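## Task

Four plates sit on nests N1 to N4. Build a stack in rack S1 of C61 at the bottom, then C16, then C51 on top. C61 lies flat on the rack floor, and each plate above is fully seated in the one below. Every labelled short end faces the rack front, toward the robot. Release the plates, then push the START key on post KP until it latches. Next, return all four plates to their original nests, flat within the locators, with well A1 in the corner marked A1, while START stays latched. Nothing may depend on the robot holding it at the end. Open the hand and move away.

## Robot and tools

Robot: one 6-joint arm with a parallel gripper. Joint order everywhere: waist, shoulder, elbow, forearm roll, wrist pitch, wrist roll, then the gripper. Stated joint ranges (rad): waist -6.283 to 6.283, shoulder -2.059 to 2.094, elbow -3.927 to 0.192, forearm roll -6.283 to 6.283, wrist pitch -1.693 to 3.142, wrist roll -6.283 to 6.283. True ends may differ by up to 0.010 rad. The pads open to 84 mm; the fingers point along the gripper's +z and close along its y axis.

Scene frame: origin on the table directly under the arm base, +z up, +y to the left when facing along +x. The base may be slightly tilted. end_effector_position is reported in metres, at the spot between closed pads, about 2 cm short of the fingertips; closing pushes the tips roughly 10 mm further along gripper +z. Reported hand position grows less reliable at long reach.

execute_actions takes "actions": a list holding one action (an empty list just returns state and images). An action may have "rows", "steps", "until". "rows" is a single list of 1 to 15 rows; each row is 7 numbers in [-1, 1] for the one arm, lasting one control step (1/30 s). The first 6 numbers are offsets of each joint, in joint order, measured from the joint angles reported at the start of this action (not from the previous row); 1.0 equals 2.036 rad. The 7th number is an absolute gripper command: +1 fully open, -1 closed; a full close needs about 0.4 s. A call is rejected if any joint would be asked more than 0.010 rad beyond its stated end; requests past the real end stop there and the result says "joint sent to its limit" (absence of that line proves nothing). "steps" is an integer 1 to 450, at least the number of rows, default 15; after the last row the arm keeps heading to that row's target and the gripper keeps its command, so give long moves enough steps. "until" stops the action early once every listed device condition holds, e.g. {"scanner": {"code": "c56"}}; numbers need a comparison such as [">=", 1] ("=", "!=", "<", "<=", ">", ">="). It does not halt motion. Only the scanner fields code and reads can be named; any bad name or value rejects the whole call.

Motion limits: joint targets move at most 3.14 rad/s, ramping up over 0.16 s, all joints arriving together; each target stays within 0.623 rad of the measured angle, and targets placing the hand over 70 mm from its measured spot are scaled back. Big moves thus take several calls; if a move is cut short, send the remainder next time. "joint command not followed" means the clearance check (mounts and posts count as arm) altered or blocked targets; the arm rests until new rows come. While you think, the robot holds your last command.

zoom_image: "camera" must be "cam_wrist"; "region" is [x0, y0, x1, y1] in image pixels, origin top-left, at most 504 by 504. The wrist camera is 504x504, pinhole with radial distortion; its pose follows the reported joints and its calibration may be slightly off.

finished_scene: "scene" is the integer number of the scene being ended. It cannot be reversed; the goal must already hold on its own.

Result lines: end-effector pose (position m, quaternion wxyz) and linear/angular velocities; Joint positions and Joint velocities in joint order (rad, rad/s) followed by pad gap (m; 0.084 open); grip_measured, the measured opening on the command scale; scanner "code" (current ID in lower case, or no_read, never wrong) and "reads" (count of changes from no_read to an ID). To hold something, command an opening clearly below grip_measured; lower squeezes harder, up to roughly 24 N per pad. Fast closing can squeeze harder.

Identifying plates: lay a plate flat in nest RD, A1 at the marked corner, with nothing blocking the scanner; its ID then appears. On labelled items, A1 sits at the labelled short end, in the corner opposite the labelled long side.

Avoid: pressing START (it counts once lit) before the stack is correct and the unlisted plate is back in its nest; long drops (a few mm is fine); knocking anything off the table; hard hits and pushes. Grip plates, blocks or reservoirs only across their width, above the flange; a pad forced onto a flange can jam. Objects may occasionally be nudged. Torque fault: if contact torque reaches a load limit (waist 43.5, shoulder 43.5, elbow 26.1, forearm roll 26.1, wrist pitch 17.4, wrist roll 17.4 N m, load included) the arm backs off, freezes 10 s and drops the rest of the call. Holding loads heats motors: MOTOR HOT appears from 65 °C, and at 80 °C an OVER-TEMPERATURE FAULT brakes the arm until it cools. Smooth, quick, low-effort motion is preferred.

Each tool is called after "Request:" by a JSON object that holds its "name" and its "arguments".

## Session

Request:
{"name": "execute_actions", "arguments": {"actions": []}}

Scene clock: 0.00 s.
end_effector_position=(+0.5667, -0.1592, +0.3933) grip_measured=+1.00 end_effector_quat_wxyz=(-0.258, +0.113, +0.726, -0.627) end_effector_velocity=(-0.000, -0.000, -0.000) end_effector_angular_velocity=(+0.001, +0.000, -0.001)
Joint positions: [-0.266  0.956 -2.172 -0.566  1.528  2.971  0.084]
Joint velocities: [-0.    -0.     0.001  0.     0.001 -0.     0.   ]
scanner: code=no_read reads=0

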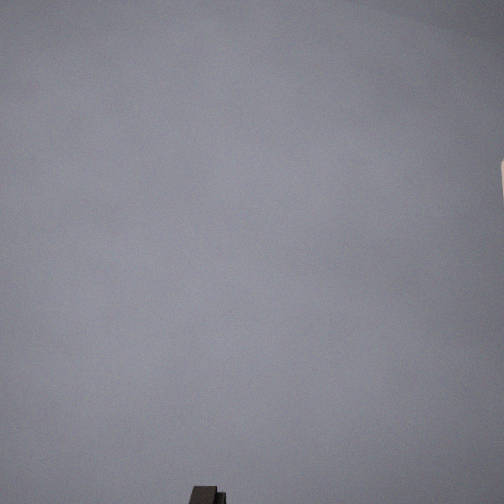

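Request:
{"name": "execute_actions", "arguments": {"actions": [{"rows":[[0.2,0,0,0,0,0,1]],"steps":30}]}}

Scene clock: 5.60 s.
end_effector_position=(+0.6413, -0.0238, +0.1894) grip_measured=+1.00 end_effector_quat_wxyz=(-0.299, -0.084, +0.703, -0.640) end_effector_velocity=(+0.001, +0.002, -0.002) end_effector_angular_velocity=(+0.001, +0.003, +0.004)
Joint positions: [ 0.14   0.956 -2.172 -0.566  1.529  2.971  0.084]
Joint velocities: [ 0.004  0.    -0.001 -0.    -0.001 -0.     0.   ]
scanner: code=no_read reads=0
camera_calibration (this result's frames):
cam_wrist: T_world_to_cam=[[-0.492095, 0.157915, -0.856099, 0.513462], [0.814281, -0.264299, -0.516809, -0.359864], [-0.307877, -0.951425, 0.00147303, 0.309181], [0, 0, 0, 1]] pos_world=[0.640892, 0.117968, 0.253138]

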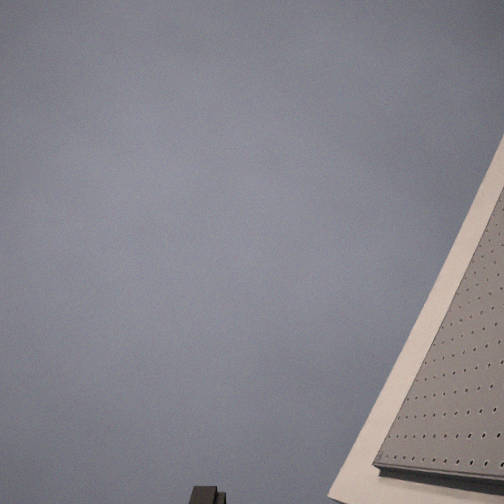

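Request:
{"name": "execute_actions", "arguments": {"actions": [{"rows":[[-0.517,-0.251,0.442,0.569,0.041,0,1]],"steps":75}]}}

Scene clock: 19.87 s.
end_effector_position=(+0.3555, -0.0742, +0.3534) grip_measured=+1.00 end_effector_quat_wxyz=(+0.003, +0.509, +0.861, +0.003) end_effector_velocity=(-0.001, +0.000, -0.001) end_effector_angular_velocity=(+0.002, +0.001, -0.001)
Joint positions: [-0.912  0.445 -1.273  0.592  1.612  2.971  0.084]
Joint velocities: [ 0.     0.     0.002 -0.     0.001  0.     0.   ]
scanner: code=no_read reads=0
camera_calibration (this result's frames):
cam_wrist: T_world_to_cam=[[0.882427, 0.470444, 0.00229596, -0.247592], [0.47043, -0.882424, 0.00480107, -0.163599], [0.00428464, -0.00315651, -0.999986, 0.486261], [0, 0, 0, 1]] pos_world=[0.29336, -0.0263512, 0.487608]

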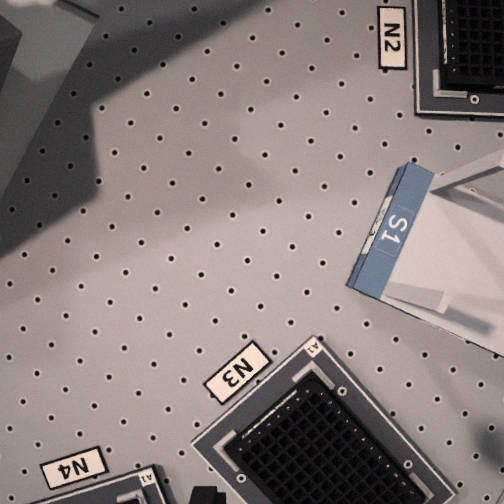

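Request:
{"name": "execute_actions", "arguments": {"actions": [{"rows":[[0.036,0.169,-0.459,0.072,0.212,0,1]],"steps":60}]}}

Scene clock: 24.77 s.
end_effector_position=(+0.5032, -0.0067, +0.4717) grip_measured=+1.00 end_effector_quat_wxyz=(+0.003, +0.314, +0.949, +0.003) end_effector_velocity=(+0.000, -0.000, -0.000) end_effector_angular_velocity=(+0.000, +0.000, -0.001)
Joint positions: [-0.839  0.789 -2.207  0.739  2.044  2.971  0.084]
Joint velocities: [ 0.     0.     0.001 -0.    -0.001 -0.     0.   ]
scanner: code=no_read reads=0
camera_calibration (this result's frames):
cam_wrist: T_world_to_cam=[[0.607309, 0.794464, 0.00172963, -0.269104], [0.794443, -0.607307, 0.0061413, -0.335939], [0.00592946, -0.00235557, -0.99998, 0.603299], [0, 0, 0, 1]] pos_world=[0.426737, 0.0111968, 0.605815]

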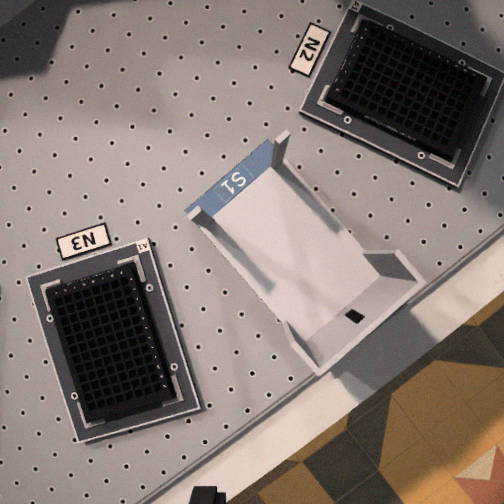

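Request:
{"name": "execute_actions", "arguments": {"actions": [{"rows":[[-0.146,-0.629,0.442,0.024,0.237,0,1]],"steps":70}]}}

Scene clock: 32.70 s.
end_effector_position=(+0.2548, +0.3670, +0.4479) grip_measured=+1.00 end_effector_quat_wxyz=(+0.001, +0.287, +0.958, +0.003) end_effector_velocity=(-0.000, -0.000, +0.000) end_effector_angular_velocity=(-0.000, +0.000, +0.000)
Joint positions: [-1.136 -0.491 -1.307  0.788  2.526  2.971  0.084]
Joint velocities: [ 0.     0.    -0.    -0.    -0.    -0.001  0.   ]
scanner: code=no_read reads=0
camera_calibration (this result's frames):
cam_wrist: T_world_to_cam=[[0.560462, 0.82818, 0.0000703862, -0.414808], [0.828175, -0.560459, 0.00350743, 0.0638794], [0.00294423, -0.00190749, -0.999994, 0.582428], [0, 0, 0, 1]] pos_world=[0.177866, 0.380449, 0.582229]

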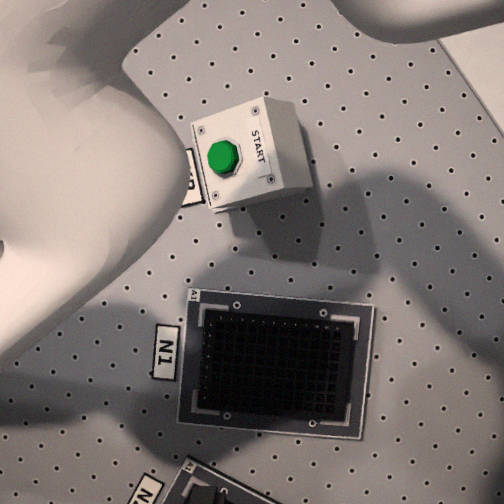

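Request:
{"name": "execute_actions", "arguments": {"actions": [{"rows":[[-0.027,1.0,-0.475,-0.199,-0.447,0,1]],"steps":90}]}}

Scene clock: 40.27 s.
end_effector_position=(+0.2094, -0.4043, +0.3039) grip_measured=+1.00 end_effector_quat_wxyz=(+0.003, +0.600, +0.800, +0.002) end_effector_velocity=(+0.000, -0.000, -0.000) end_effector_angular_velocity=(-0.000, -0.000, +0.000)
Joint positions: [-1.191  1.544 -2.274  0.383  1.616  2.971  0.084]
Joint velocities: [ 0.  0.  0.  0. -0.  0.  0.]
scanner: code=no_read reads=0
camera_calibration (this result's frames):
cam_wrist: T_world_to_cam=[[0.963431, 0.267952, 0.0016403, -0.0618744], [0.267941, -0.963422, 0.00500264, -0.376399], [0.00292076, -0.00438019, -0.999986, 0.436161], [0, 0, 0, 1]] pos_world=[0.159191, -0.344141, 0.438139]

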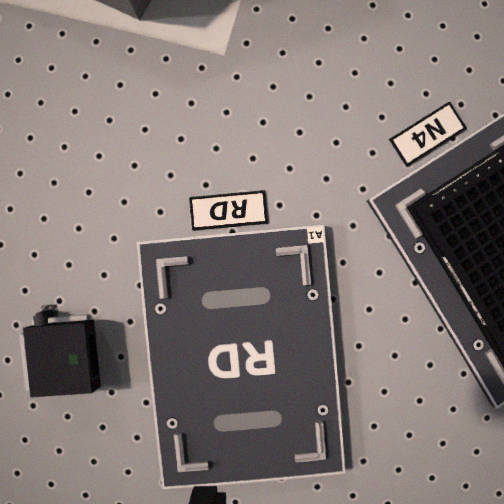

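Request:
{"name": "zoom_image", "arguments": {"camera": "cam_wrist", "region": [404, 230, 504, 350]}}

Region (404, 230, 504, 350) of cam_wrist's 504x504 image, scaled by 4.200, with more detail than that image has.

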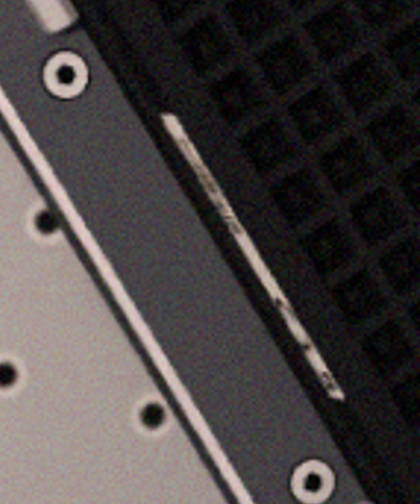

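Request:
{"name": "execute_actions", "arguments": {"actions": [{"rows":[[-0.07,-0.439,0.911,0.511,-0.379,0,1]],"steps":90}]}}

Scene clock: 52.33 s.
end_effector_position=(+0.1446, -0.1674, +0.1437) grip_measured=+1.00 end_effector_quat_wxyz=(+0.270, +0.883, +0.314, +0.223) end_effector_velocity=(+0.000, +0.000, -0.000) end_effector_angular_velocity=(+0.001, -0.000, +0.001)
Joint positions: [-1.334  0.651 -0.42   1.423  0.845  2.971  0.084]
Joint velocities: [ 0.     0.     0.    -0.     0.001 -0.    -0.   ]
scanner: code=no_read reads=0
camera_calibration (this result's frames):
cam_wrist: T_world_to_cam=[[0.42702, -0.668318, 0.609101, -0.229166], [-0.710435, -0.664686, -0.231245, 0.0954319], [0.559406, -0.333981, -0.758631, 0.106814], [0, 0, 0, 1]] pos_world=[0.105905, -0.0540501, 0.242686]

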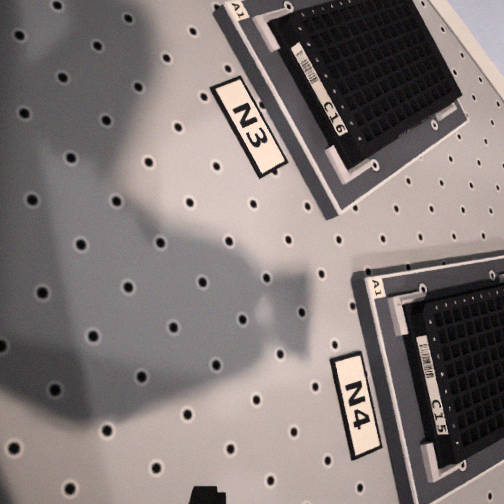

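Request:
{"name": "execute_actions", "arguments": {"actions": [{"rows":[[0.41,0.222,-0.783,-0.221,0.593,0,1]],"steps":90}]}}

Scene clock: 61.03 s.
end_effector_position=(+0.5239, -0.0028, +0.1909) grip_measured=+1.00 end_effector_quat_wxyz=(-0.210, +0.351, +0.889, +0.206) end_effector_velocity=(+0.000, -0.000, +0.000) end_effector_angular_velocity=(-0.001, -0.001, +0.001)
Joint positions: [-0.499  1.102 -2.014  0.973  2.052  2.971  0.084]
Joint velocities: [-0.    -0.    -0.001 -0.    -0.001 -0.    -0.   ]
scanner: code=no_read reads=0
camera_calibration (this result's frames):
cam_wrist: T_world_to_cam=[[0.717527, 0.664896, 0.207527, -0.381691], [0.657011, -0.547147, -0.518619, -0.175971], [-0.23128, 0.508471, -0.829438, 0.415538], [0, 0, 0, 1]] pos_world=[0.485595, -0.0537862, 0.332612]

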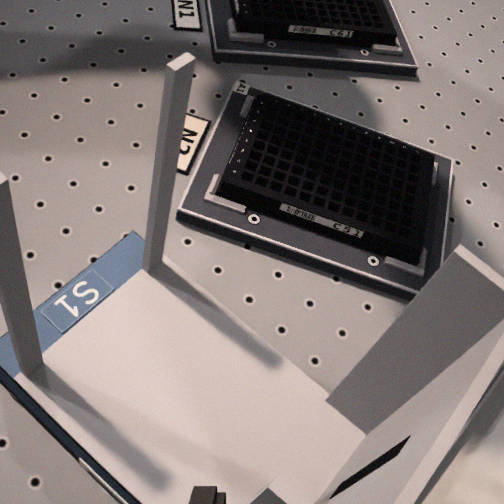

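Request:
{"name": "execute_actions", "arguments": {"actions": [{"rows":[[0.056,-0.6,0.38,-0.01,-0.09,-0.265,1]],"steps":45}]}}

Request:
{"name": "execute_actions", "arguments": {"actions": [{"rows":[[0.056,-0.453,0.381,-0.009,-0.097,-0.264,1]],"steps":50}]}}

Scene clock: 77.87 s.
end_effector_position=(+0.5294, +0.0089, +0.1880) grip_measured=+1.00 end_effector_quat_wxyz=(-0.166, +0.305, +0.920, +0.180) end_effector_velocity=(+0.000, -0.000, -0.000) end_effector_angular_velocity=(+0.000, -0.000, -0.001)
Joint positions: [-0.479  0.968 -1.861  0.956  1.93   2.843  0.084]
Joint velocities: [-0.  0.  0.  0.  0.  0.  0.]
TORQUE FAULT: the external load on joint 5 (wrist pitch) reached its load limit, and the arm stopped for 10 seconds. The arm's remaining commands of this call were not run. Joint 5 (wrist pitch) moved back by up to 3 degrees. The arm holds there, with its grip as last carried out, and accepts commands again: back off and push less far. The arm stops again, at the same cost, whenever a joint's load reaches its limit.
scanner: code=no_read reads=0
camera_calibration (this result's frames):
cam_wrist: T_world_to_cam=[[0.630601, 0.744349, 0.219745, -0.349777], [0.750561, -0.512843, -0.416714, -0.243682], [-0.197486, 0.427712, -0.882078, 0.401243], [0, 0, 0, 1]] pos_world=[0.482707, -0.0362311, 0.329243]

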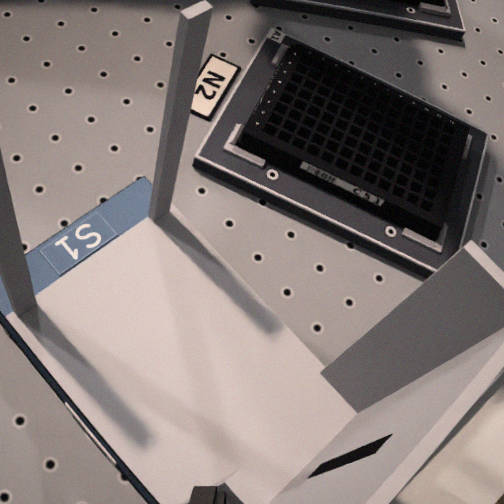

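Scene clock: 88.03 s.
end_effector_position=(+0.5350, +0.0061, +0.1869) grip_measured=+1.00 end_effector_quat_wxyz=(-0.128, +0.278, +0.939, +0.154) end_effector_velocity=(+0.000, -0.000, +0.000) end_effector_angular_velocity=(-0.001, -0.001, +0.001)
Joint positions: [-0.472  0.895 -1.777  0.946  1.827  2.766  0.084]
Joint velocities: [ 0.     0.    -0.001 -0.    -0.001  0.    -0.   ]
TORQUE FAULT: the external load on joint 5 (wrist pitch) reached its load limit, and the arm stopped for 10 seconds. The arm's remaining commands of this call were not run. Joint 5 (wrist pitch) moved back by up to 3 degrees. The arm holds there, with its grip as last carried out, and accepts commands again: back off and push less far. The arm stops again, at the same cost, whenever a joint's load reaches its limit.
scanner: code=no_read reads=0
camera_calibration (this result's frames):
cam_wrist: T_world_to_cam=[[0.571424, 0.793636, 0.208843, -0.317578], [0.80566, -0.494089, -0.326784, -0.296205], [-0.156161, 0.354989, -0.921736, 0.38834], [0, 0, 0, 1]] pos_world=[0.480756, -0.0321663, 0.327476]

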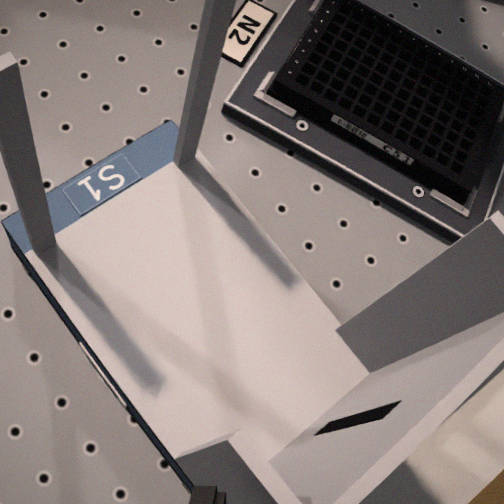

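Request:
{"name": "execute_actions", "arguments": {"actions": [{"rows":[[-0.15,0,0,0,0,0,1]],"steps":30}]}}

Scene clock: 89.80 s.
end_effector_position=(+0.4989, -0.0812, +0.3152) grip_measured=+1.00 end_effector_quat_wxyz=(+0.007, +0.343, +0.923, +0.175) end_effector_velocity=(-0.000, -0.000, +0.001) end_effector_angular_velocity=(-0.001, -0.002, -0.000)
Joint positions: [-0.777  0.895 -1.777  0.946  1.827  2.766  0.084]
Joint velocities: [-0.002 -0.    -0.001 -0.     0.    -0.     0.   ]
scanner: code=no_read reads=0
camera_calibration (this result's frames):
cam_wrist: T_world_to_cam=[[0.640688, 0.697258, 0.32148, -0.33236], [0.756419, -0.645027, -0.108492, -0.324824], [0.131717, 0.312683, -0.940681, 0.390822], [0, 0, 0, 1]] pos_world=[0.407164, -0.0999824, 0.439245]

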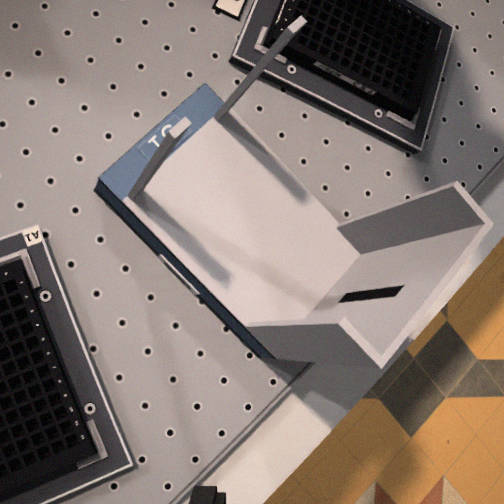

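Request:
{"name": "execute_actions", "arguments": {"actions": [{"rows":[[0,-0.951,0.645,-0.005,-0.076,-0.428,1]],"steps":75}]}}

Request:
{"name": "execute_actions", "arguments": {"actions": [{"rows":[[0.249,0,0,0,0,0,1]],"steps":35}]}}

Scene clock: 93.77 s.
end_effector_position=(+0.3184, +0.2636, +0.2960) grip_measured=+1.00 end_effector_quat_wxyz=(+0.167, -0.286, +0.936, -0.122) end_effector_velocity=(-0.000, -0.000, -0.000) end_effector_angular_velocity=(-0.000, +0.000, -0.000)
Joint positions: [-0.777 -1.041 -0.464  0.936  1.673  1.895  0.084]
Joint velocities: [-0. -0.  0. -0. -0.  0. -0.]
scanner: code=no_read reads=0
camera_calibration (this result's frames):
cam_wrist: T_world_to_cam=[[-0.482233, 0.813034, -0.326232, 0.0677877], [0.785966, 0.566005, 0.248789, -0.402346], [0.386923, -0.136433, -0.911963, 0.317378], [0, 0, 0, 1]] pos_world=[0.226119, 0.215917, 0.411651]

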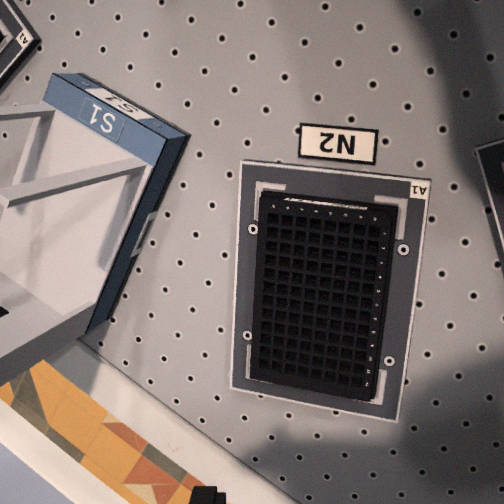

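Scene clock: 94.93 s.
end_effector_position=(+0.2741, +0.3441, +0.1984) grip_measured=+1.00 end_effector_quat_wxyz=(+0.004, -0.432, +0.902, -0.000) end_effector_velocity=(+0.000, -0.000, -0.000) end_effector_angular_velocity=(-0.000, -0.001, -0.000)
Joint positions: [-0.27  -1.041 -0.464  0.936  1.673  1.895  0.084]
Joint velocities: [ 0.001  0.     0.     0.    -0.001  0.    -0.   ]
scanner: code=no_read reads=0
camera_calibration (this result's frames):
cam_wrist: T_world_to_cam=[[-0.771137, 0.636597, -0.00952195, 0.0262452], [0.636528, 0.771195, 0.00950706, -0.370959], [0.0133955, 0.00127027, -0.999909, 0.328915], [0, 0, 0, 1]] pos_world=[0.251958, 0.268956, 0.332662]

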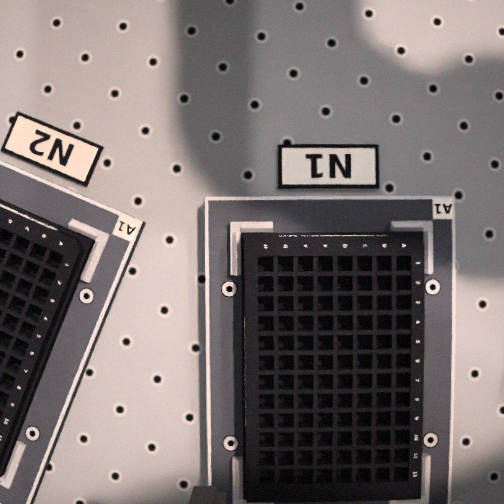

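Request:
{"name": "execute_actions", "arguments": {"actions": [{"rows":[[0.356,0.013,0.123,0.052,-0.365,0.087,1]],"steps":45}]}}

Scene clock: 103.70 s.
end_effector_position=(+0.2640, +0.3395, +0.0698) grip_measured=+1.00 end_effector_quat_wxyz=(+0.005, -0.430, +0.903, -0.001) end_effector_velocity=(+0.000, +0.000, +0.000) end_effector_angular_velocity=(-0.000, -0.001, +0.001)
Joint positions: [ 0.454 -1.015 -0.213  1.042  0.93   2.072  0.084]
Joint velocities: [ 0.     0.    -0.    -0.    -0.001 -0.     0.   ]
scanner: code=no_read reads=0
camera_calibration (this result's frames):
cam_wrist: T_world_to_cam=[[-0.767993, 0.640364, -0.0109507, 0.018075], [0.640281, 0.768071, 0.010378, -0.359755], [0.0150566, 0.000958732, -0.999886, 0.200095], [0, 0, 0, 1]] pos_world=[0.241213, 0.264551, 0.204004]

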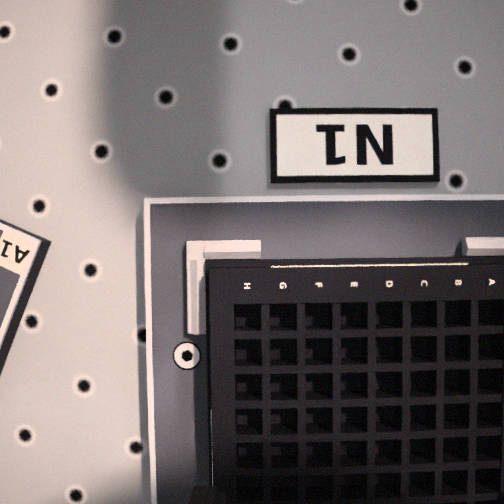

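Request:
{"name": "execute_actions", "arguments": {"actions": [{"rows":[[0.041,0.044,-0.002,0.03,-0.054,-0.0255,1]],"steps":25}]}}

Scene clock: 112.23 s.
end_effector_position=(+0.2682, +0.3355, +0.0492) grip_measured=+1.00 end_effector_quat_wxyz=(+0.005, -0.432, +0.902, -0.002) end_effector_velocity=(+0.000, +0.000, +0.000) end_effector_angular_velocity=(+0.000, -0.000, +0.000)
Joint positions: [ 0.538 -0.925 -0.217  1.103  0.82   2.02   0.084]
Joint velocities: [ 0.     0.    -0.001  0.    -0.     0.    -0.   ]
scanner: code=no_read reads=0
camera_calibration (this result's frames):
cam_wrist: T_world_to_cam=[[-0.770365, 0.637474, -0.0128053, 0.0253766], [0.637405, 0.770471, 0.0094286, -0.359168], [0.0158766, -0.000898693, -0.999874, 0.179873], [0, 0, 0, 1]] pos_world=[0.245629, 0.260714, 0.183562]

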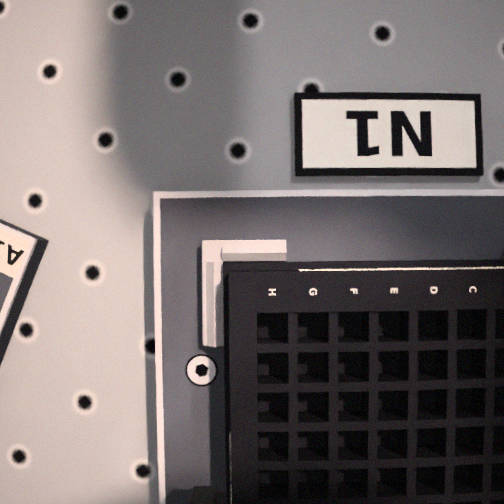

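Request:
{"name": "execute_actions", "arguments": {"actions": [{"rows":[[0.0216,0.0152,0,0.0147,-0.025,-0.008,1]],"steps":20}]}}

Request:
{"name": "execute_actions", "arguments": {"actions": [{"rows":[[0,0,0,0,0,0,0.5]],"steps":15}]}}

Scene clock: 116.00 s.
end_effector_position=(+0.2680, +0.3354, +0.0402) grip_measured=+1.00 end_effector_quat_wxyz=(+0.005, -0.432, +0.902, -0.002) end_effector_velocity=(-0.001, -0.001, -0.000) end_effector_angular_velocity=(-0.001, +0.002, -0.001)
Joint positions: [ 0.582 -0.894 -0.217  1.133  0.769  2.004  0.084]
Joint velocities: [ 0.     0.     0.001 -0.     0.001 -0.    -0.   ]
scanner: code=no_read reads=0
camera_calibration (this result's frames):
cam_wrist: T_world_to_cam=[[-0.77105, 0.636618, -0.0140952, 0.0257197], [0.636529, 0.771179, 0.0106985, -0.358895], [0.0176808, -0.000722966, -0.999843, 0.170344], [0, 0, 0, 1]] pos_world=[0.245266, 0.260521, 0.174519]

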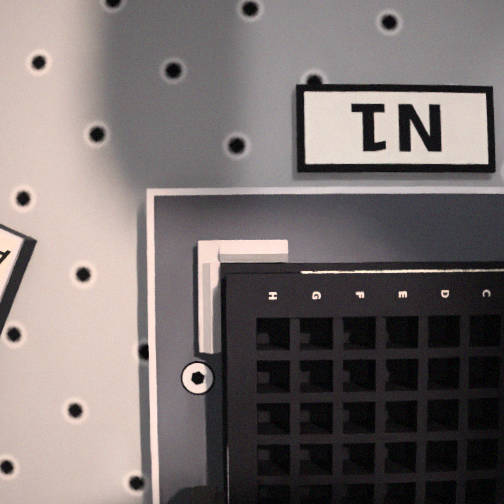

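Scene clock: 116.50 s.
end_effector_position=(+0.2682, +0.3355, +0.0403) grip_measured=+0.94 end_effector_quat_wxyz=(+0.006, -0.432, +0.902, -0.002) end_effector_velocity=(-0.000, +0.000, -0.000) end_effector_angular_velocity=(+0.001, +0.001, +0.000)
Joint positions: [ 0.581 -0.894 -0.218  1.133  0.769  2.004  0.082]
Joint velocities: [ 0.     0.    -0.001  0.001  0.001  0.     0.   ]
scanner: code=no_read reads=0
camera_calibration (this result's frames):
cam_wrist: T_world_to_cam=[[-0.771172, 0.636464, -0.0143774, 0.0258523], [0.636367, 0.771306, 0.0111441, -0.359115], [0.0181822, -0.000555285, -0.999835, 0.17027], [0, 0, 0, 1]] pos_world=[0.24537, 0.260628, 0.174616]

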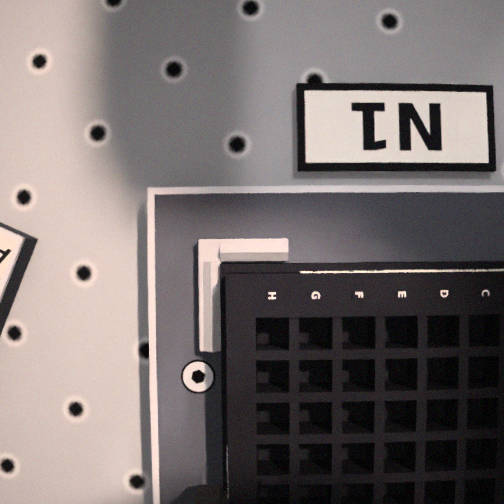

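Request:
{"name": "execute_actions", "arguments": {"actions": [{"rows":[[-0.065,-0.045,0,-0.044,0.075,0.024,0.3]],"steps":25}]}}

Request:
{"name": "execute_actions", "arguments": {"actions": [{"rows":[[-0.353,-0.027,-0.121,-0.053,0.369,-0.077,0.3]],"steps":45}]}}

Scene clock: 119.47 s.
end_effector_position=(+0.2671, +0.3334, +0.0669) grip_measured=+0.93 end_effector_quat_wxyz=(+0.001, -0.429, +0.903, -0.006) end_effector_velocity=(+0.000, -0.000, +0.000) end_effector_angular_velocity=(-0.000, -0.001, +0.000)
Joint positions: [ 0.449 -0.986 -0.218  1.043  0.921  2.053  0.082]
Joint velocities: [-0.001 -0.     0.    -0.    -0.001  0.     0.   ]
scanner: code=no_read reads=0
camera_calibration (this result's frames):
cam_wrist: T_world_to_cam=[[-0.767128, 0.641279, -0.0165948, 0.0242702], [0.641364, 0.767236, 0.000267818, -0.356356], [0.0129039, -0.0104379, -0.999862, 0.20158], [0, 0, 0, 1]] pos_world=[0.244571, 0.259949, 0.202051]

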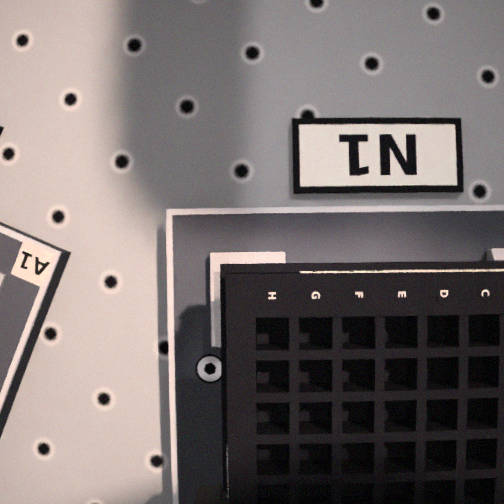

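Scene clock: 120.97 s.
end_effector_position=(+0.2740, +0.3441, +0.1983) grip_measured=+0.93 end_effector_quat_wxyz=(+0.003, -0.432, +0.902, -0.000) end_effector_velocity=(+0.000, +0.000, +0.000) end_effector_angular_velocity=(-0.001, -0.001, +0.000)
Joint positions: [-0.269 -1.041 -0.464  0.936  1.672  1.896  0.082]
Joint velocities: [-0.    -0.    -0.001 -0.    -0.     0.    -0.   ]
scanner: code=no_read reads=0
camera_calibration (this result's frames):
cam_wrist: T_world_to_cam=[[-0.770864, 0.636935, -0.00909695, 0.0258438], [0.636878, 0.770918, 0.00854473, -0.370698], [0.0124554, 0.000793187, -0.999922, 0.329213], [0, 0, 0, 1]] pos_world=[0.251911, 0.269056, 0.33259]

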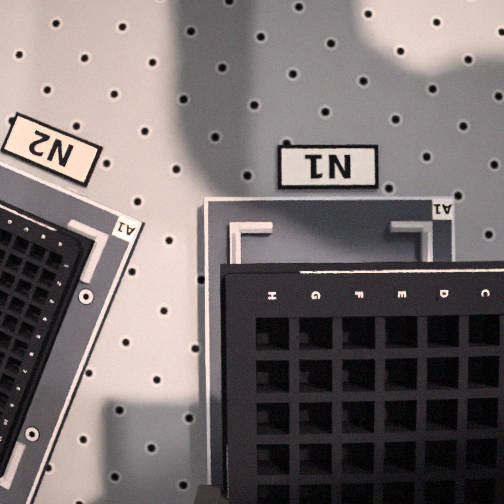

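Request:
{"name": "execute_actions", "arguments": {"actions": [{"rows":[[-0.426,0.27,-0.414,-0.073,0.419,0.05,0.3]],"steps":50}]}}

Request:
{"name": "execute_actions", "arguments": {"actions": [{"rows":[[0.266,0.3605,0.083,0.004,-0.5,0.056,0.3]],"steps":50}]}}

Scene clock: 126.87 s.
end_effector_position=(+0.2548, +0.3666, +0.4479) grip_measured=+0.93 end_effector_quat_wxyz=(+0.002, -0.194, +0.981, +0.002) end_effector_velocity=(+0.000, -0.000, +0.000) end_effector_angular_velocity=(-0.001, -0.001, +0.000)
Joint positions: [-1.137 -0.491 -1.307  0.787  2.525  1.998  0.082]
Joint velocities: [-0.     0.    -0.    -0.    -0.001 -0.    -0.   ]
scanner: code=no_read reads=0
camera_calibration (this result's frames):
cam_wrist: T_world_to_cam=[[-0.368106, 0.929778, -0.00335878, -0.213613], [0.929744, 0.368121, 0.00794906, -0.304641], [0.0086273, -0.000196713, -0.999963, 0.580381], [0, 0, 0, 1]] pos_world=[0.199599, 0.310871, 0.582063]

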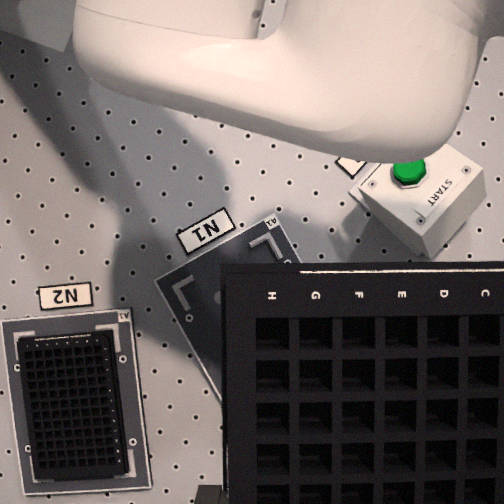

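Scene clock: 128.53 s.
end_effector_position=(+0.4510, +0.0405, +0.2719) grip_measured=+0.93 end_effector_quat_wxyz=(+0.003, -0.009, +1.000, -0.000) end_effector_velocity=(-0.001, +0.000, -0.001) end_effector_angular_velocity=(+0.002, +0.001, -0.001)
Joint positions: [-0.595  0.242 -1.138  0.795  1.508  2.112  0.082]
Joint velocities: [0.    0.    0.002 0.    0.001 0.    0.   ]
scanner: code=no_read reads=0
camera_calibration (this result's frames):
cam_wrist: T_world_to_cam=[[-0.00557852, 0.999964, -0.00641305, -0.00424059], [0.999943, 0.00563649, 0.00905808, -0.382943], [0.0090939, -0.00636215, -0.999938, 0.402652], [0, 0, 0, 1]] pos_world=[0.379236, 0.00896062, 0.406068]

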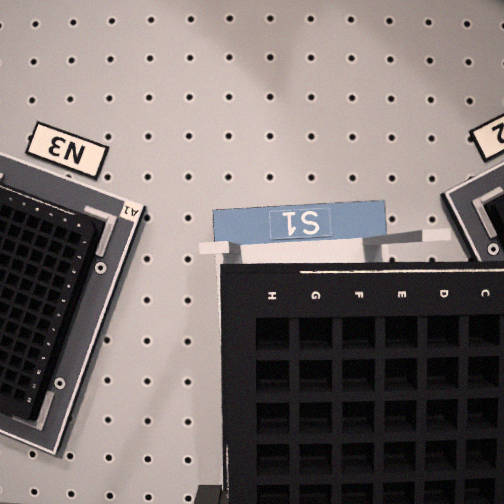

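Request:
{"name": "execute_actions", "arguments": {"actions": [{"rows":[[0.07,0.009,0.071,0.053,-0.0904,-0.047,0.3]],"steps":30}]}}

Scene clock: 136.13 s.
end_effector_position=(+0.4504, +0.0342, +0.1893) grip_measured=+0.93 end_effector_quat_wxyz=(+0.004, -0.030, +1.000, -0.000) end_effector_velocity=(-0.000, +0.001, -0.001) end_effector_angular_velocity=(+0.002, +0.002, +0.000)
Joint positions: [-0.453  0.261 -0.994  0.903  1.323  2.016  0.082]
Joint velocities: [ 0.001 -0.     0.001  0.001  0.002 -0.     0.   ]
scanner: code=no_read reads=0
camera_calibration (this result's frames):
cam_wrist: T_world_to_cam=[[-0.0466609, 0.998893, -0.00598429, 0.0199765], [0.998854, 0.0467211, 0.0103552, -0.382739], [0.0106233, -0.00549425, -0.999928, 0.319347], [0, 0, 0, 1]] pos_world=[0.37984, -0.000317867, 0.323407]

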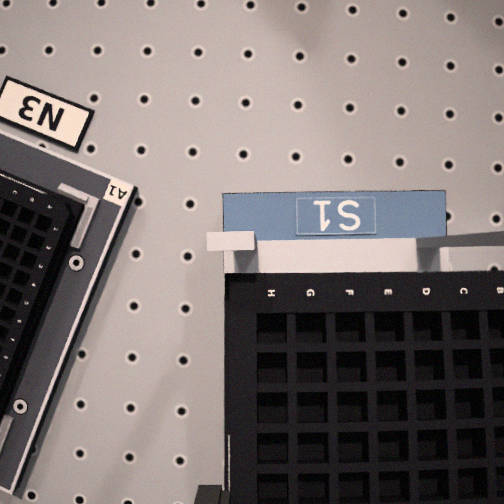

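Request:
{"name": "execute_actions", "arguments": {"actions": [{"rows":[[-0.0093,-0.006,0.0015,-0.0055,0.008,0,0.3]],"steps":15}]}}

Scene clock: 140.10 s.
end_effector_position=(+0.4467, +0.0352, +0.1970) grip_measured=+0.93 end_effector_quat_wxyz=(+0.005, -0.029, +1.000, +0.001) end_effector_velocity=(+0.001, -0.003, +0.002) end_effector_angular_velocity=(-0.007, -0.005, -0.003)
Joint positions: [-0.471  0.248 -0.99   0.892  1.34   2.016  0.082]
Joint velocities: [-0.004  0.002 -0.001 -0.001 -0.007  0.001  0.   ]
scanner: code=no_read reads=0
camera_calibration (this result's frames):
cam_wrist: T_world_to_cam=[[-0.0459094, 0.99894, -0.00346133, 0.0179816], [0.998874, 0.0459472, 0.0117744, -0.379372], [0.0119209, -0.00291687, -0.999925, 0.326372], [0, 0, 0, 1]] pos_world=[0.37588, 0.000420552, 0.330877]

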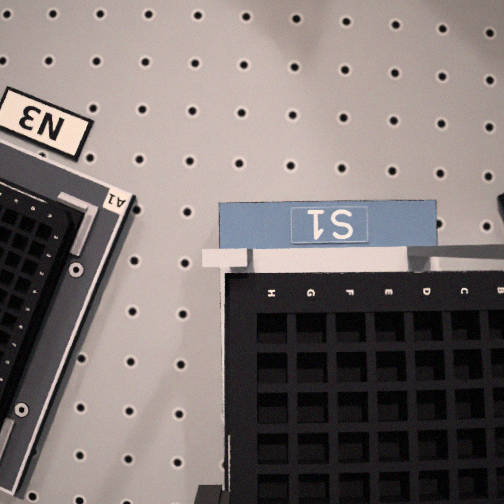

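Request:
{"name": "execute_actions", "arguments": {"actions": [{"rows":[[0.038,0.0135,0.0185,0.0335,-0.0385,-0.0145,0.3]],"steps":25}]}}

Scene clock: 143.77 s.
end_effector_position=(+0.4499, +0.0345, +0.1582) grip_measured=+0.93 end_effector_quat_wxyz=(+0.006, -0.032, +0.999, +0.002) end_effector_velocity=(+0.000, +0.000, +0.000) end_effector_angular_velocity=(+0.000, -0.000, +0.001)
Joint positions: [-0.395  0.277 -0.952  0.96   1.261  1.987  0.081]
Joint velocities: [ 0.    -0.    -0.001  0.     0.     0.    -0.   ]
scanner: code=no_read reads=0
camera_calibration (this result's frames):
cam_wrist: T_world_to_cam=[[-0.0506198, 0.998717, -0.00164877, 0.0205941], [0.998619, 0.0506379, 0.0139875, -0.382517], [0.014053, -0.000938451, -0.999901, 0.286503], [0, 0, 0, 1]] pos_world=[0.379005, -0.000928938, 0.291859]

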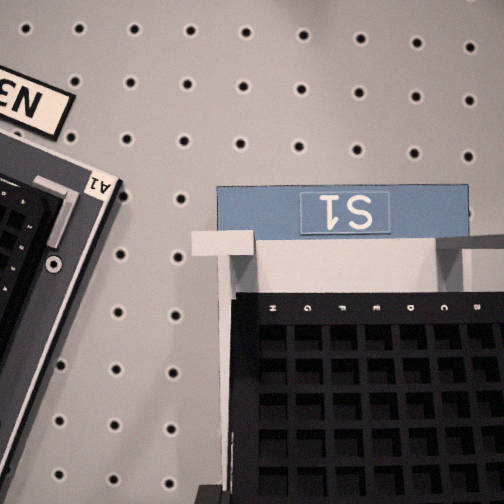

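Request:
{"name": "execute_actions", "arguments": {"actions": [{"rows":[[-0.0033,-0.008,0.0133,0,-0.004,0,0.3]],"steps":15}]}}

Request:
{"name": "execute_actions", "arguments": {"actions": [{"rows":[[0.038,0.0135,0.0185,0.0335,-0.0385,-0.0145,0.3]],"steps":25}]}}

Scene clock: 145.97 s.
end_effector_position=(+0.4434, +0.0344, +0.1588) grip_measured=+0.93 end_effector_quat_wxyz=(+0.008, -0.027, +1.000, +0.001) end_effector_velocity=(-0.006, -0.001, -0.004) end_effector_angular_velocity=(+0.006, +0.013, -0.007)
Joint positions: [-0.401  0.259 -0.926  0.96   1.254  1.986  0.081]
Joint velocities: [ 0.002  0.003  0.011 -0.004  0.002 -0.001 -0.   ]
scanner: code=no_read reads=0
camera_calibration (this result's frames):
cam_wrist: T_world_to_cam=[[-0.0404922, 0.999169, -0.00464825, 0.0163226], [0.999016, 0.0405694, 0.0179366, -0.376499], [0.0181103, -0.00391739, -0.999828, 0.285489], [0, 0, 0, 1]] pos_world=[0.371619, 0.000083638, 0.292269]

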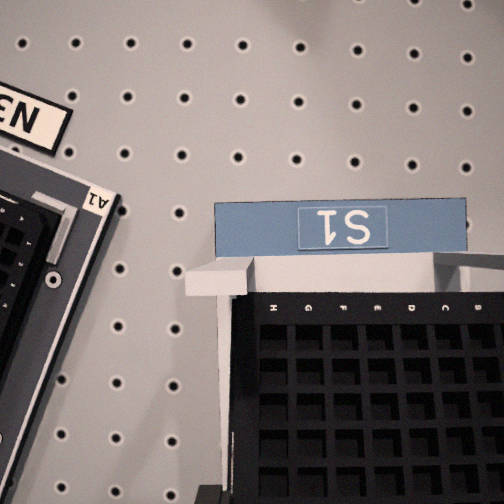

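Scene clock: 146.80 s.
end_effector_position=(+0.4420, +0.0336, +0.1215) grip_measured=+0.93 end_effector_quat_wxyz=(+0.006, -0.027, +1.000, -0.002) end_effector_velocity=(-0.000, -0.000, -0.000) end_effector_angular_velocity=(+0.001, +0.000, -0.001)
Joint positions: [-0.323  0.286 -0.889  1.029  1.177  1.957  0.081]
Joint velocities: [-0.     0.001  0.     0.     0.     0.     0.   ]
scanner: code=no_read reads=0
camera_calibration (this result's frames):
cam_wrist: T_world_to_cam=[[-0.0410157, 0.999106, -0.0102551, 0.0178139], [0.999033, 0.0411713, 0.0154573, -0.37407], [0.0158657, -0.00961116, -0.999828, 0.249439], [0, 0, 0, 1]] pos_world=[0.370481, 0.0000003391, 0.255361]

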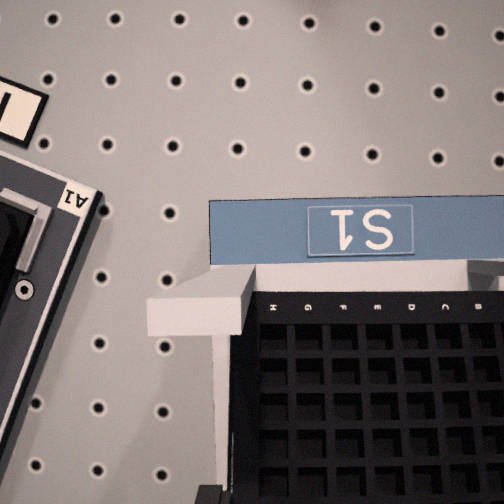

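Request:
{"name": "execute_actions", "arguments": {"actions": [{"rows":[[0.034,0.0245,-0.007,0.0305,-0.021,-0.0125,0.3]],"steps":25}]}}

Request:
{"name": "execute_actions", "arguments": {"actions": [{"rows":[[0.0305,0.016,0.0055,0.031,-0.0245,-0.0125,0.3]],"steps":40}]}}

Scene clock: 152.53 s.
end_effector_position=(+0.4486, +0.0345, +0.0904) grip_measured=+0.93 end_effector_quat_wxyz=(+0.004, -0.032, +0.999, +0.001) end_effector_velocity=(+0.001, +0.001, +0.000) end_effector_angular_velocity=(+0.000, -0.001, +0.002)
Joint positions: [-0.255  0.337 -0.901  1.09   1.133  1.931  0.081]
Joint velocities: [ 0.001 -0.001 -0.001  0.001  0.    -0.001 -0.   ]
scanner: code=no_read reads=0
camera_calibration (this result's frames):
cam_wrist: T_world_to_cam=[[-0.0514914, 0.998666, -0.00377655, 0.0210408], [0.998618, 0.051528, 0.01034, -0.379977], [0.0105208, -0.00323891, -0.999939, 0.220409], [0, 0, 0, 1]] pos_world=[0.378217, -0.000719376, 0.224404]

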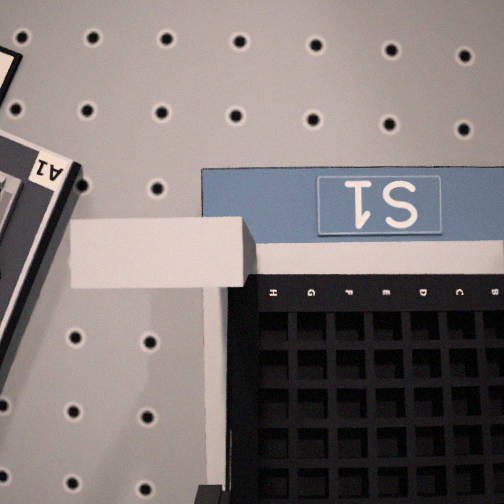

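Scene clock: 153.87 s.
end_effector_position=(+0.4493, +0.0334, +0.0662) grip_measured=+0.95 end_effector_quat_wxyz=(+0.008, -0.031, +0.999, -0.002) end_effector_velocity=(+0.001, +0.000, +0.000) end_effector_angular_velocity=(-0.002, -0.001, +0.001)
Joint positions: [-0.202  0.365 -0.891  1.153  1.083  1.906  0.082]
Joint velocities: [ 0.    -0.001 -0.    -0.    -0.001 -0.    -0.   ]
scanner: code=no_read reads=0
camera_calibration (this result's frames):
cam_wrist: T_world_to_cam=[[-0.048131, 0.998796, -0.00946594, 0.0208663], [0.998648, 0.0483056, 0.0191779, -0.380803], [0.019612, -0.0085301, -0.999771, 0.192311], [0, 0, 0, 1]] pos_world=[0.377521, -0.000805777, 0.199768]

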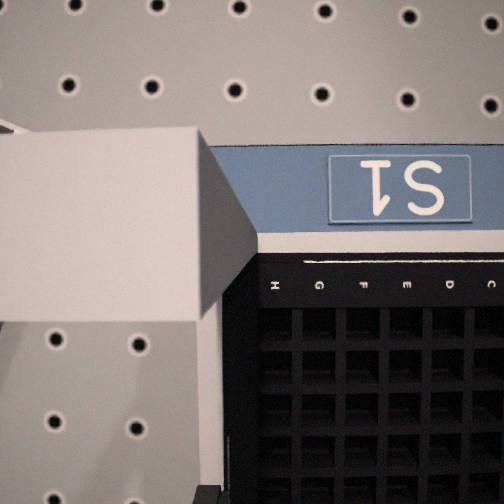

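Request:
{"name": "execute_actions", "arguments": {"actions": [{"rows":[[-0.002,-0.001,0,-0.003,0.003,0.001,1]],"steps":15}]}}

Request:
{"name": "execute_actions", "arguments": {"actions": [{"rows":[[-0.024,-0.013,-0.005,-0.028,0.022,0.011,1]],"steps":20}]}}

Request:
{"name": "execute_actions", "arguments": {"actions": [{"rows":[[-0.167,-0.047,-0.116,-0.145,0.184,0.063,1]],"steps":40}]}}

Scene clock: 156.60 s.
end_effector_position=(+0.4481, +0.0331, +0.0671) grip_measured=+1.00 end_effector_quat_wxyz=(+0.007, -0.030, +1.000, -0.001) end_effector_velocity=(-0.000, +0.001, +0.001) end_effector_angular_velocity=(+0.000, +0.002, +0.004)
Joint positions: [-0.205  0.365 -0.891  1.148  1.087  1.908  0.084]
Joint velocities: [-0.001 -0.004  0.001 -0.004  0.003 -0.001  0.   ]
scanner: code=no_read reads=0
camera_calibration (this result's frames):
cam_wrist: T_world_to_cam=[[-0.0464858, 0.998887, -0.00795237, 0.0203278], [0.998788, 0.0466073, 0.0158517, -0.379414], [0.0162047, -0.00720585, -0.999843, 0.194701], [0, 0, 0, 1]] pos_world=[0.376743, -0.00121875, 0.200846]

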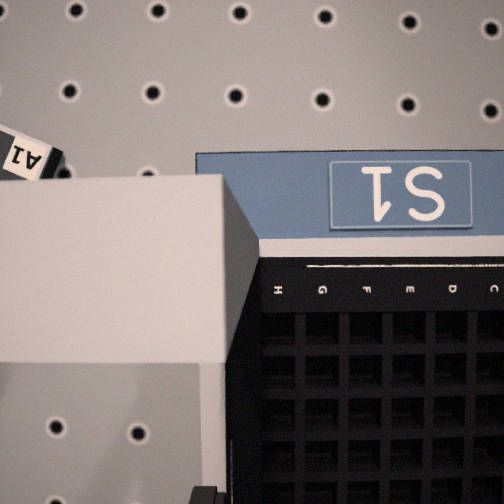

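Scene clock: 157.27 s.
end_effector_position=(+0.4481, +0.0341, +0.0896) grip_measured=+1.00 end_effector_quat_wxyz=(+0.003, -0.032, +0.999, +0.001) end_effector_velocity=(+0.001, -0.000, +0.002) end_effector_angular_velocity=(-0.002, -0.004, +0.001)
Joint positions: [-0.254  0.338 -0.901  1.091  1.132  1.931  0.084]
Joint velocities: [-0.002 -0.001 -0.002  0.    -0.001 -0.     0.   ]
scanner: code=no_read reads=0
camera_calibration (this result's frames):
cam_wrist: T_world_to_cam=[[-0.050417, 0.998723, -0.00338697, 0.0208797], [0.998681, 0.0504473, 0.00955799, -0.379288], [0.00971664, -0.00290062, -0.999949, 0.219969], [0, 0, 0, 1]] pos_world=[0.377703, -0.00108091, 0.223654]

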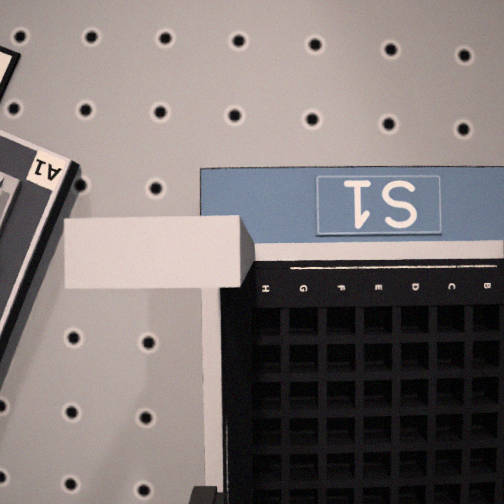

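Scene clock: 158.60 s.
end_effector_position=(+0.4510, +0.0406, +0.2711) grip_measured=+1.00 end_effector_quat_wxyz=(+0.003, -0.036, +0.999, -0.000) end_effector_velocity=(+0.000, +0.000, +0.000) end_effector_angular_velocity=(-0.000, -0.001, +0.000)
Joint positions: [-0.594  0.243 -1.137  0.796  1.507  2.059  0.084]
Joint velocities: [-0.    -0.    -0.001  0.    -0.     0.     0.   ]
scanner: code=no_read reads=0
camera_calibration (this result's frames):
cam_wrist: T_world_to_cam=[[-0.0583646, 0.998276, -0.00614866, 0.0194293], [0.998258, 0.0584142, 0.00823212, -0.384044], [0.0085771, -0.00565748, -0.999947, 0.402053], [0, 0, 0, 1]] pos_world=[0.381061, 0.00531245, 0.405313]

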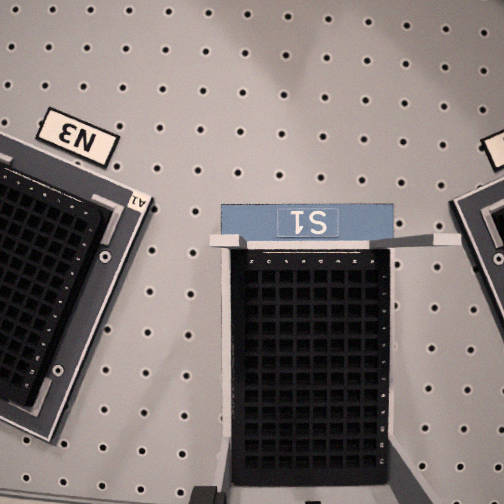

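Request:
{"name": "execute_actions", "arguments": {"actions": [{"rows":[[-0.052,0.2195,-0.063,-0.018,-0.087,0.069,1]],"steps":40}]}}

Scene clock: 163.10 s.
end_effector_position=(+0.4052, -0.1383, +0.2214) grip_measured=+1.00 end_effector_quat_wxyz=(+0.003, +0.172, +0.985, +0.001) end_effector_velocity=(-0.001, -0.000, -0.001) end_effector_angular_velocity=(+0.001, +0.001, -0.001)
Joint positions: [-0.7    0.689 -1.265  0.759  1.33   2.199  0.084]
Joint velocities: [ 0.     0.001  0.001 -0.    -0.     0.     0.   ]
scanner: code=no_read reads=0
camera_calibration (this result's frames):
cam_wrist: T_world_to_cam=[[0.35123, 0.936285, -0.00289966, 0.019802], [0.936269, -0.3512, 0.00769576, -0.358902], [0.00618706, -0.00541784, -0.999966, 0.352744], [0, 0, 0, 1]] pos_world=[0.326892, -0.142676, 0.355551]

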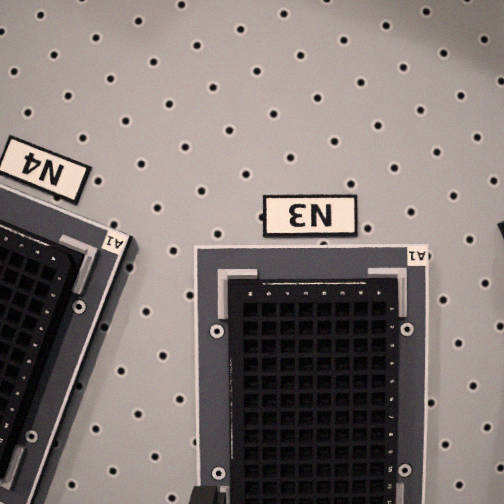

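Request:
{"name": "execute_actions", "arguments": {"actions": [{"rows":[[0.144,0.0936,0.0337,0.156,-0.127,-0.067,1]],"steps":40}]}}

Scene clock: 168.20 s.
end_effector_position=(+0.4183, -0.1481, +0.0515) grip_measured=+1.00 end_effector_quat_wxyz=(+0.003, +0.172, +0.985, +0.000) end_effector_velocity=(+0.000, -0.000, +0.000) end_effector_angular_velocity=(-0.001, -0.000, +0.001)
Joint positions: [-0.406  0.88  -1.196  1.076  1.071  2.063  0.084]
Joint velocities: [ 0.    -0.    -0.001 -0.    -0.     0.     0.   ]
scanner: code=no_read reads=0
camera_calibration (this result's frames):
cam_wrist: T_world_to_cam=[[0.350977, 0.936376, -0.00398237, 0.0241131], [0.936355, -0.350929, 0.00941918, -0.373394], [0.00742236, -0.00703482, -0.999948, 0.181961], [0, 0, 0, 1]] pos_world=[0.339816, -0.152334, 0.185565]

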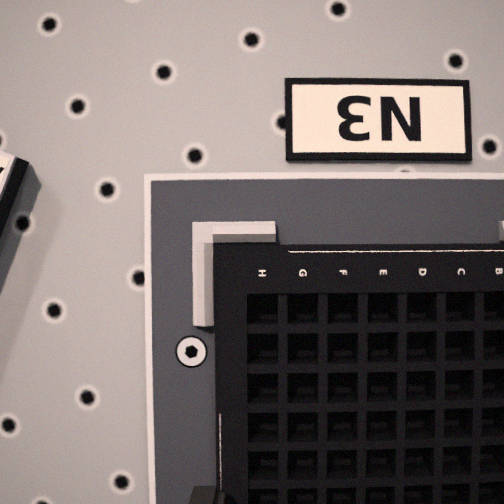

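Request:
{"name": "execute_actions", "arguments": {"actions": [{"rows":[[-0.002,-0.001,0.0057,0.001,-0.0025,-0.004,1]],"steps":15}]}}

Request:
{"name": "execute_actions", "arguments": {"actions": [{"rows":[[0.0097,0.007,0,0.012,-0.008,-0.0045,1]],"steps":20}]}}

Scene clock: 173.27 s.
end_effector_position=(+0.4140, -0.1493, +0.0515) grip_measured=+1.00 end_effector_quat_wxyz=(+0.004, +0.173, +0.985, -0.001) end_effector_velocity=(-0.000, -0.000, -0.000) end_effector_angular_velocity=(+0.000, +0.000, -0.001)
Joint positions: [-0.41   0.878 -1.185  1.079  1.066  2.055  0.084]
Joint velocities: [-0.     0.     0.001  0.    -0.     0.     0.   ]
scanner: code=no_read reads=0
camera_calibration (this result's frames):
cam_wrist: T_world_to_cam=[[0.353375, 0.935468, -0.00502459, 0.025608], [0.935443, -0.353307, 0.0109583, -0.369847], [0.00847591, -0.0085726, -0.999927, 0.18129], [0, 0, 0, 1]] pos_world=[0.335385, -0.153071, 0.185458]

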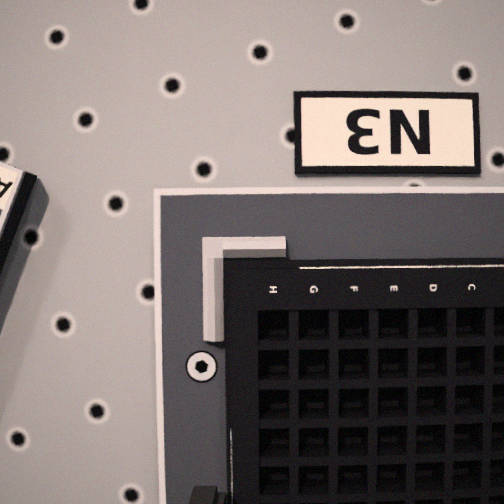

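Scene clock: 173.93 s.
end_effector_position=(+0.4135, -0.1503, +0.0410) grip_measured=+1.00 end_effector_quat_wxyz=(+0.005, +0.174, +0.985, -0.002) end_effector_velocity=(+0.001, -0.000, +0.000) end_effector_angular_velocity=(-0.002, -0.001, +0.001)
Joint positions: [-0.391  0.892 -1.184  1.103  1.05   2.046  0.084]
Joint velocities: [-0.    -0.    -0.001  0.001 -0.001 -0.     0.   ]
scanner: code=no_read reads=0
camera_calibration (this result's frames):
cam_wrist: T_world_to_cam=[[0.355555, 0.934615, -0.00870277, 0.0257893], [0.934615, -0.355438, 0.0125671, -0.369653], [0.00865207, -0.012602, -0.999883, 0.170122], [0, 0, 0, 1]] pos_world=[0.334841, -0.153348, 0.174972]

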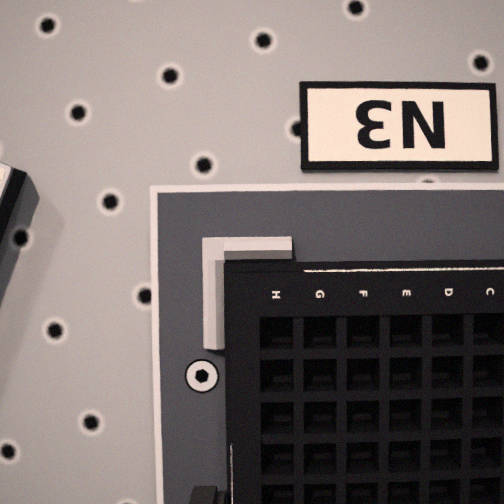

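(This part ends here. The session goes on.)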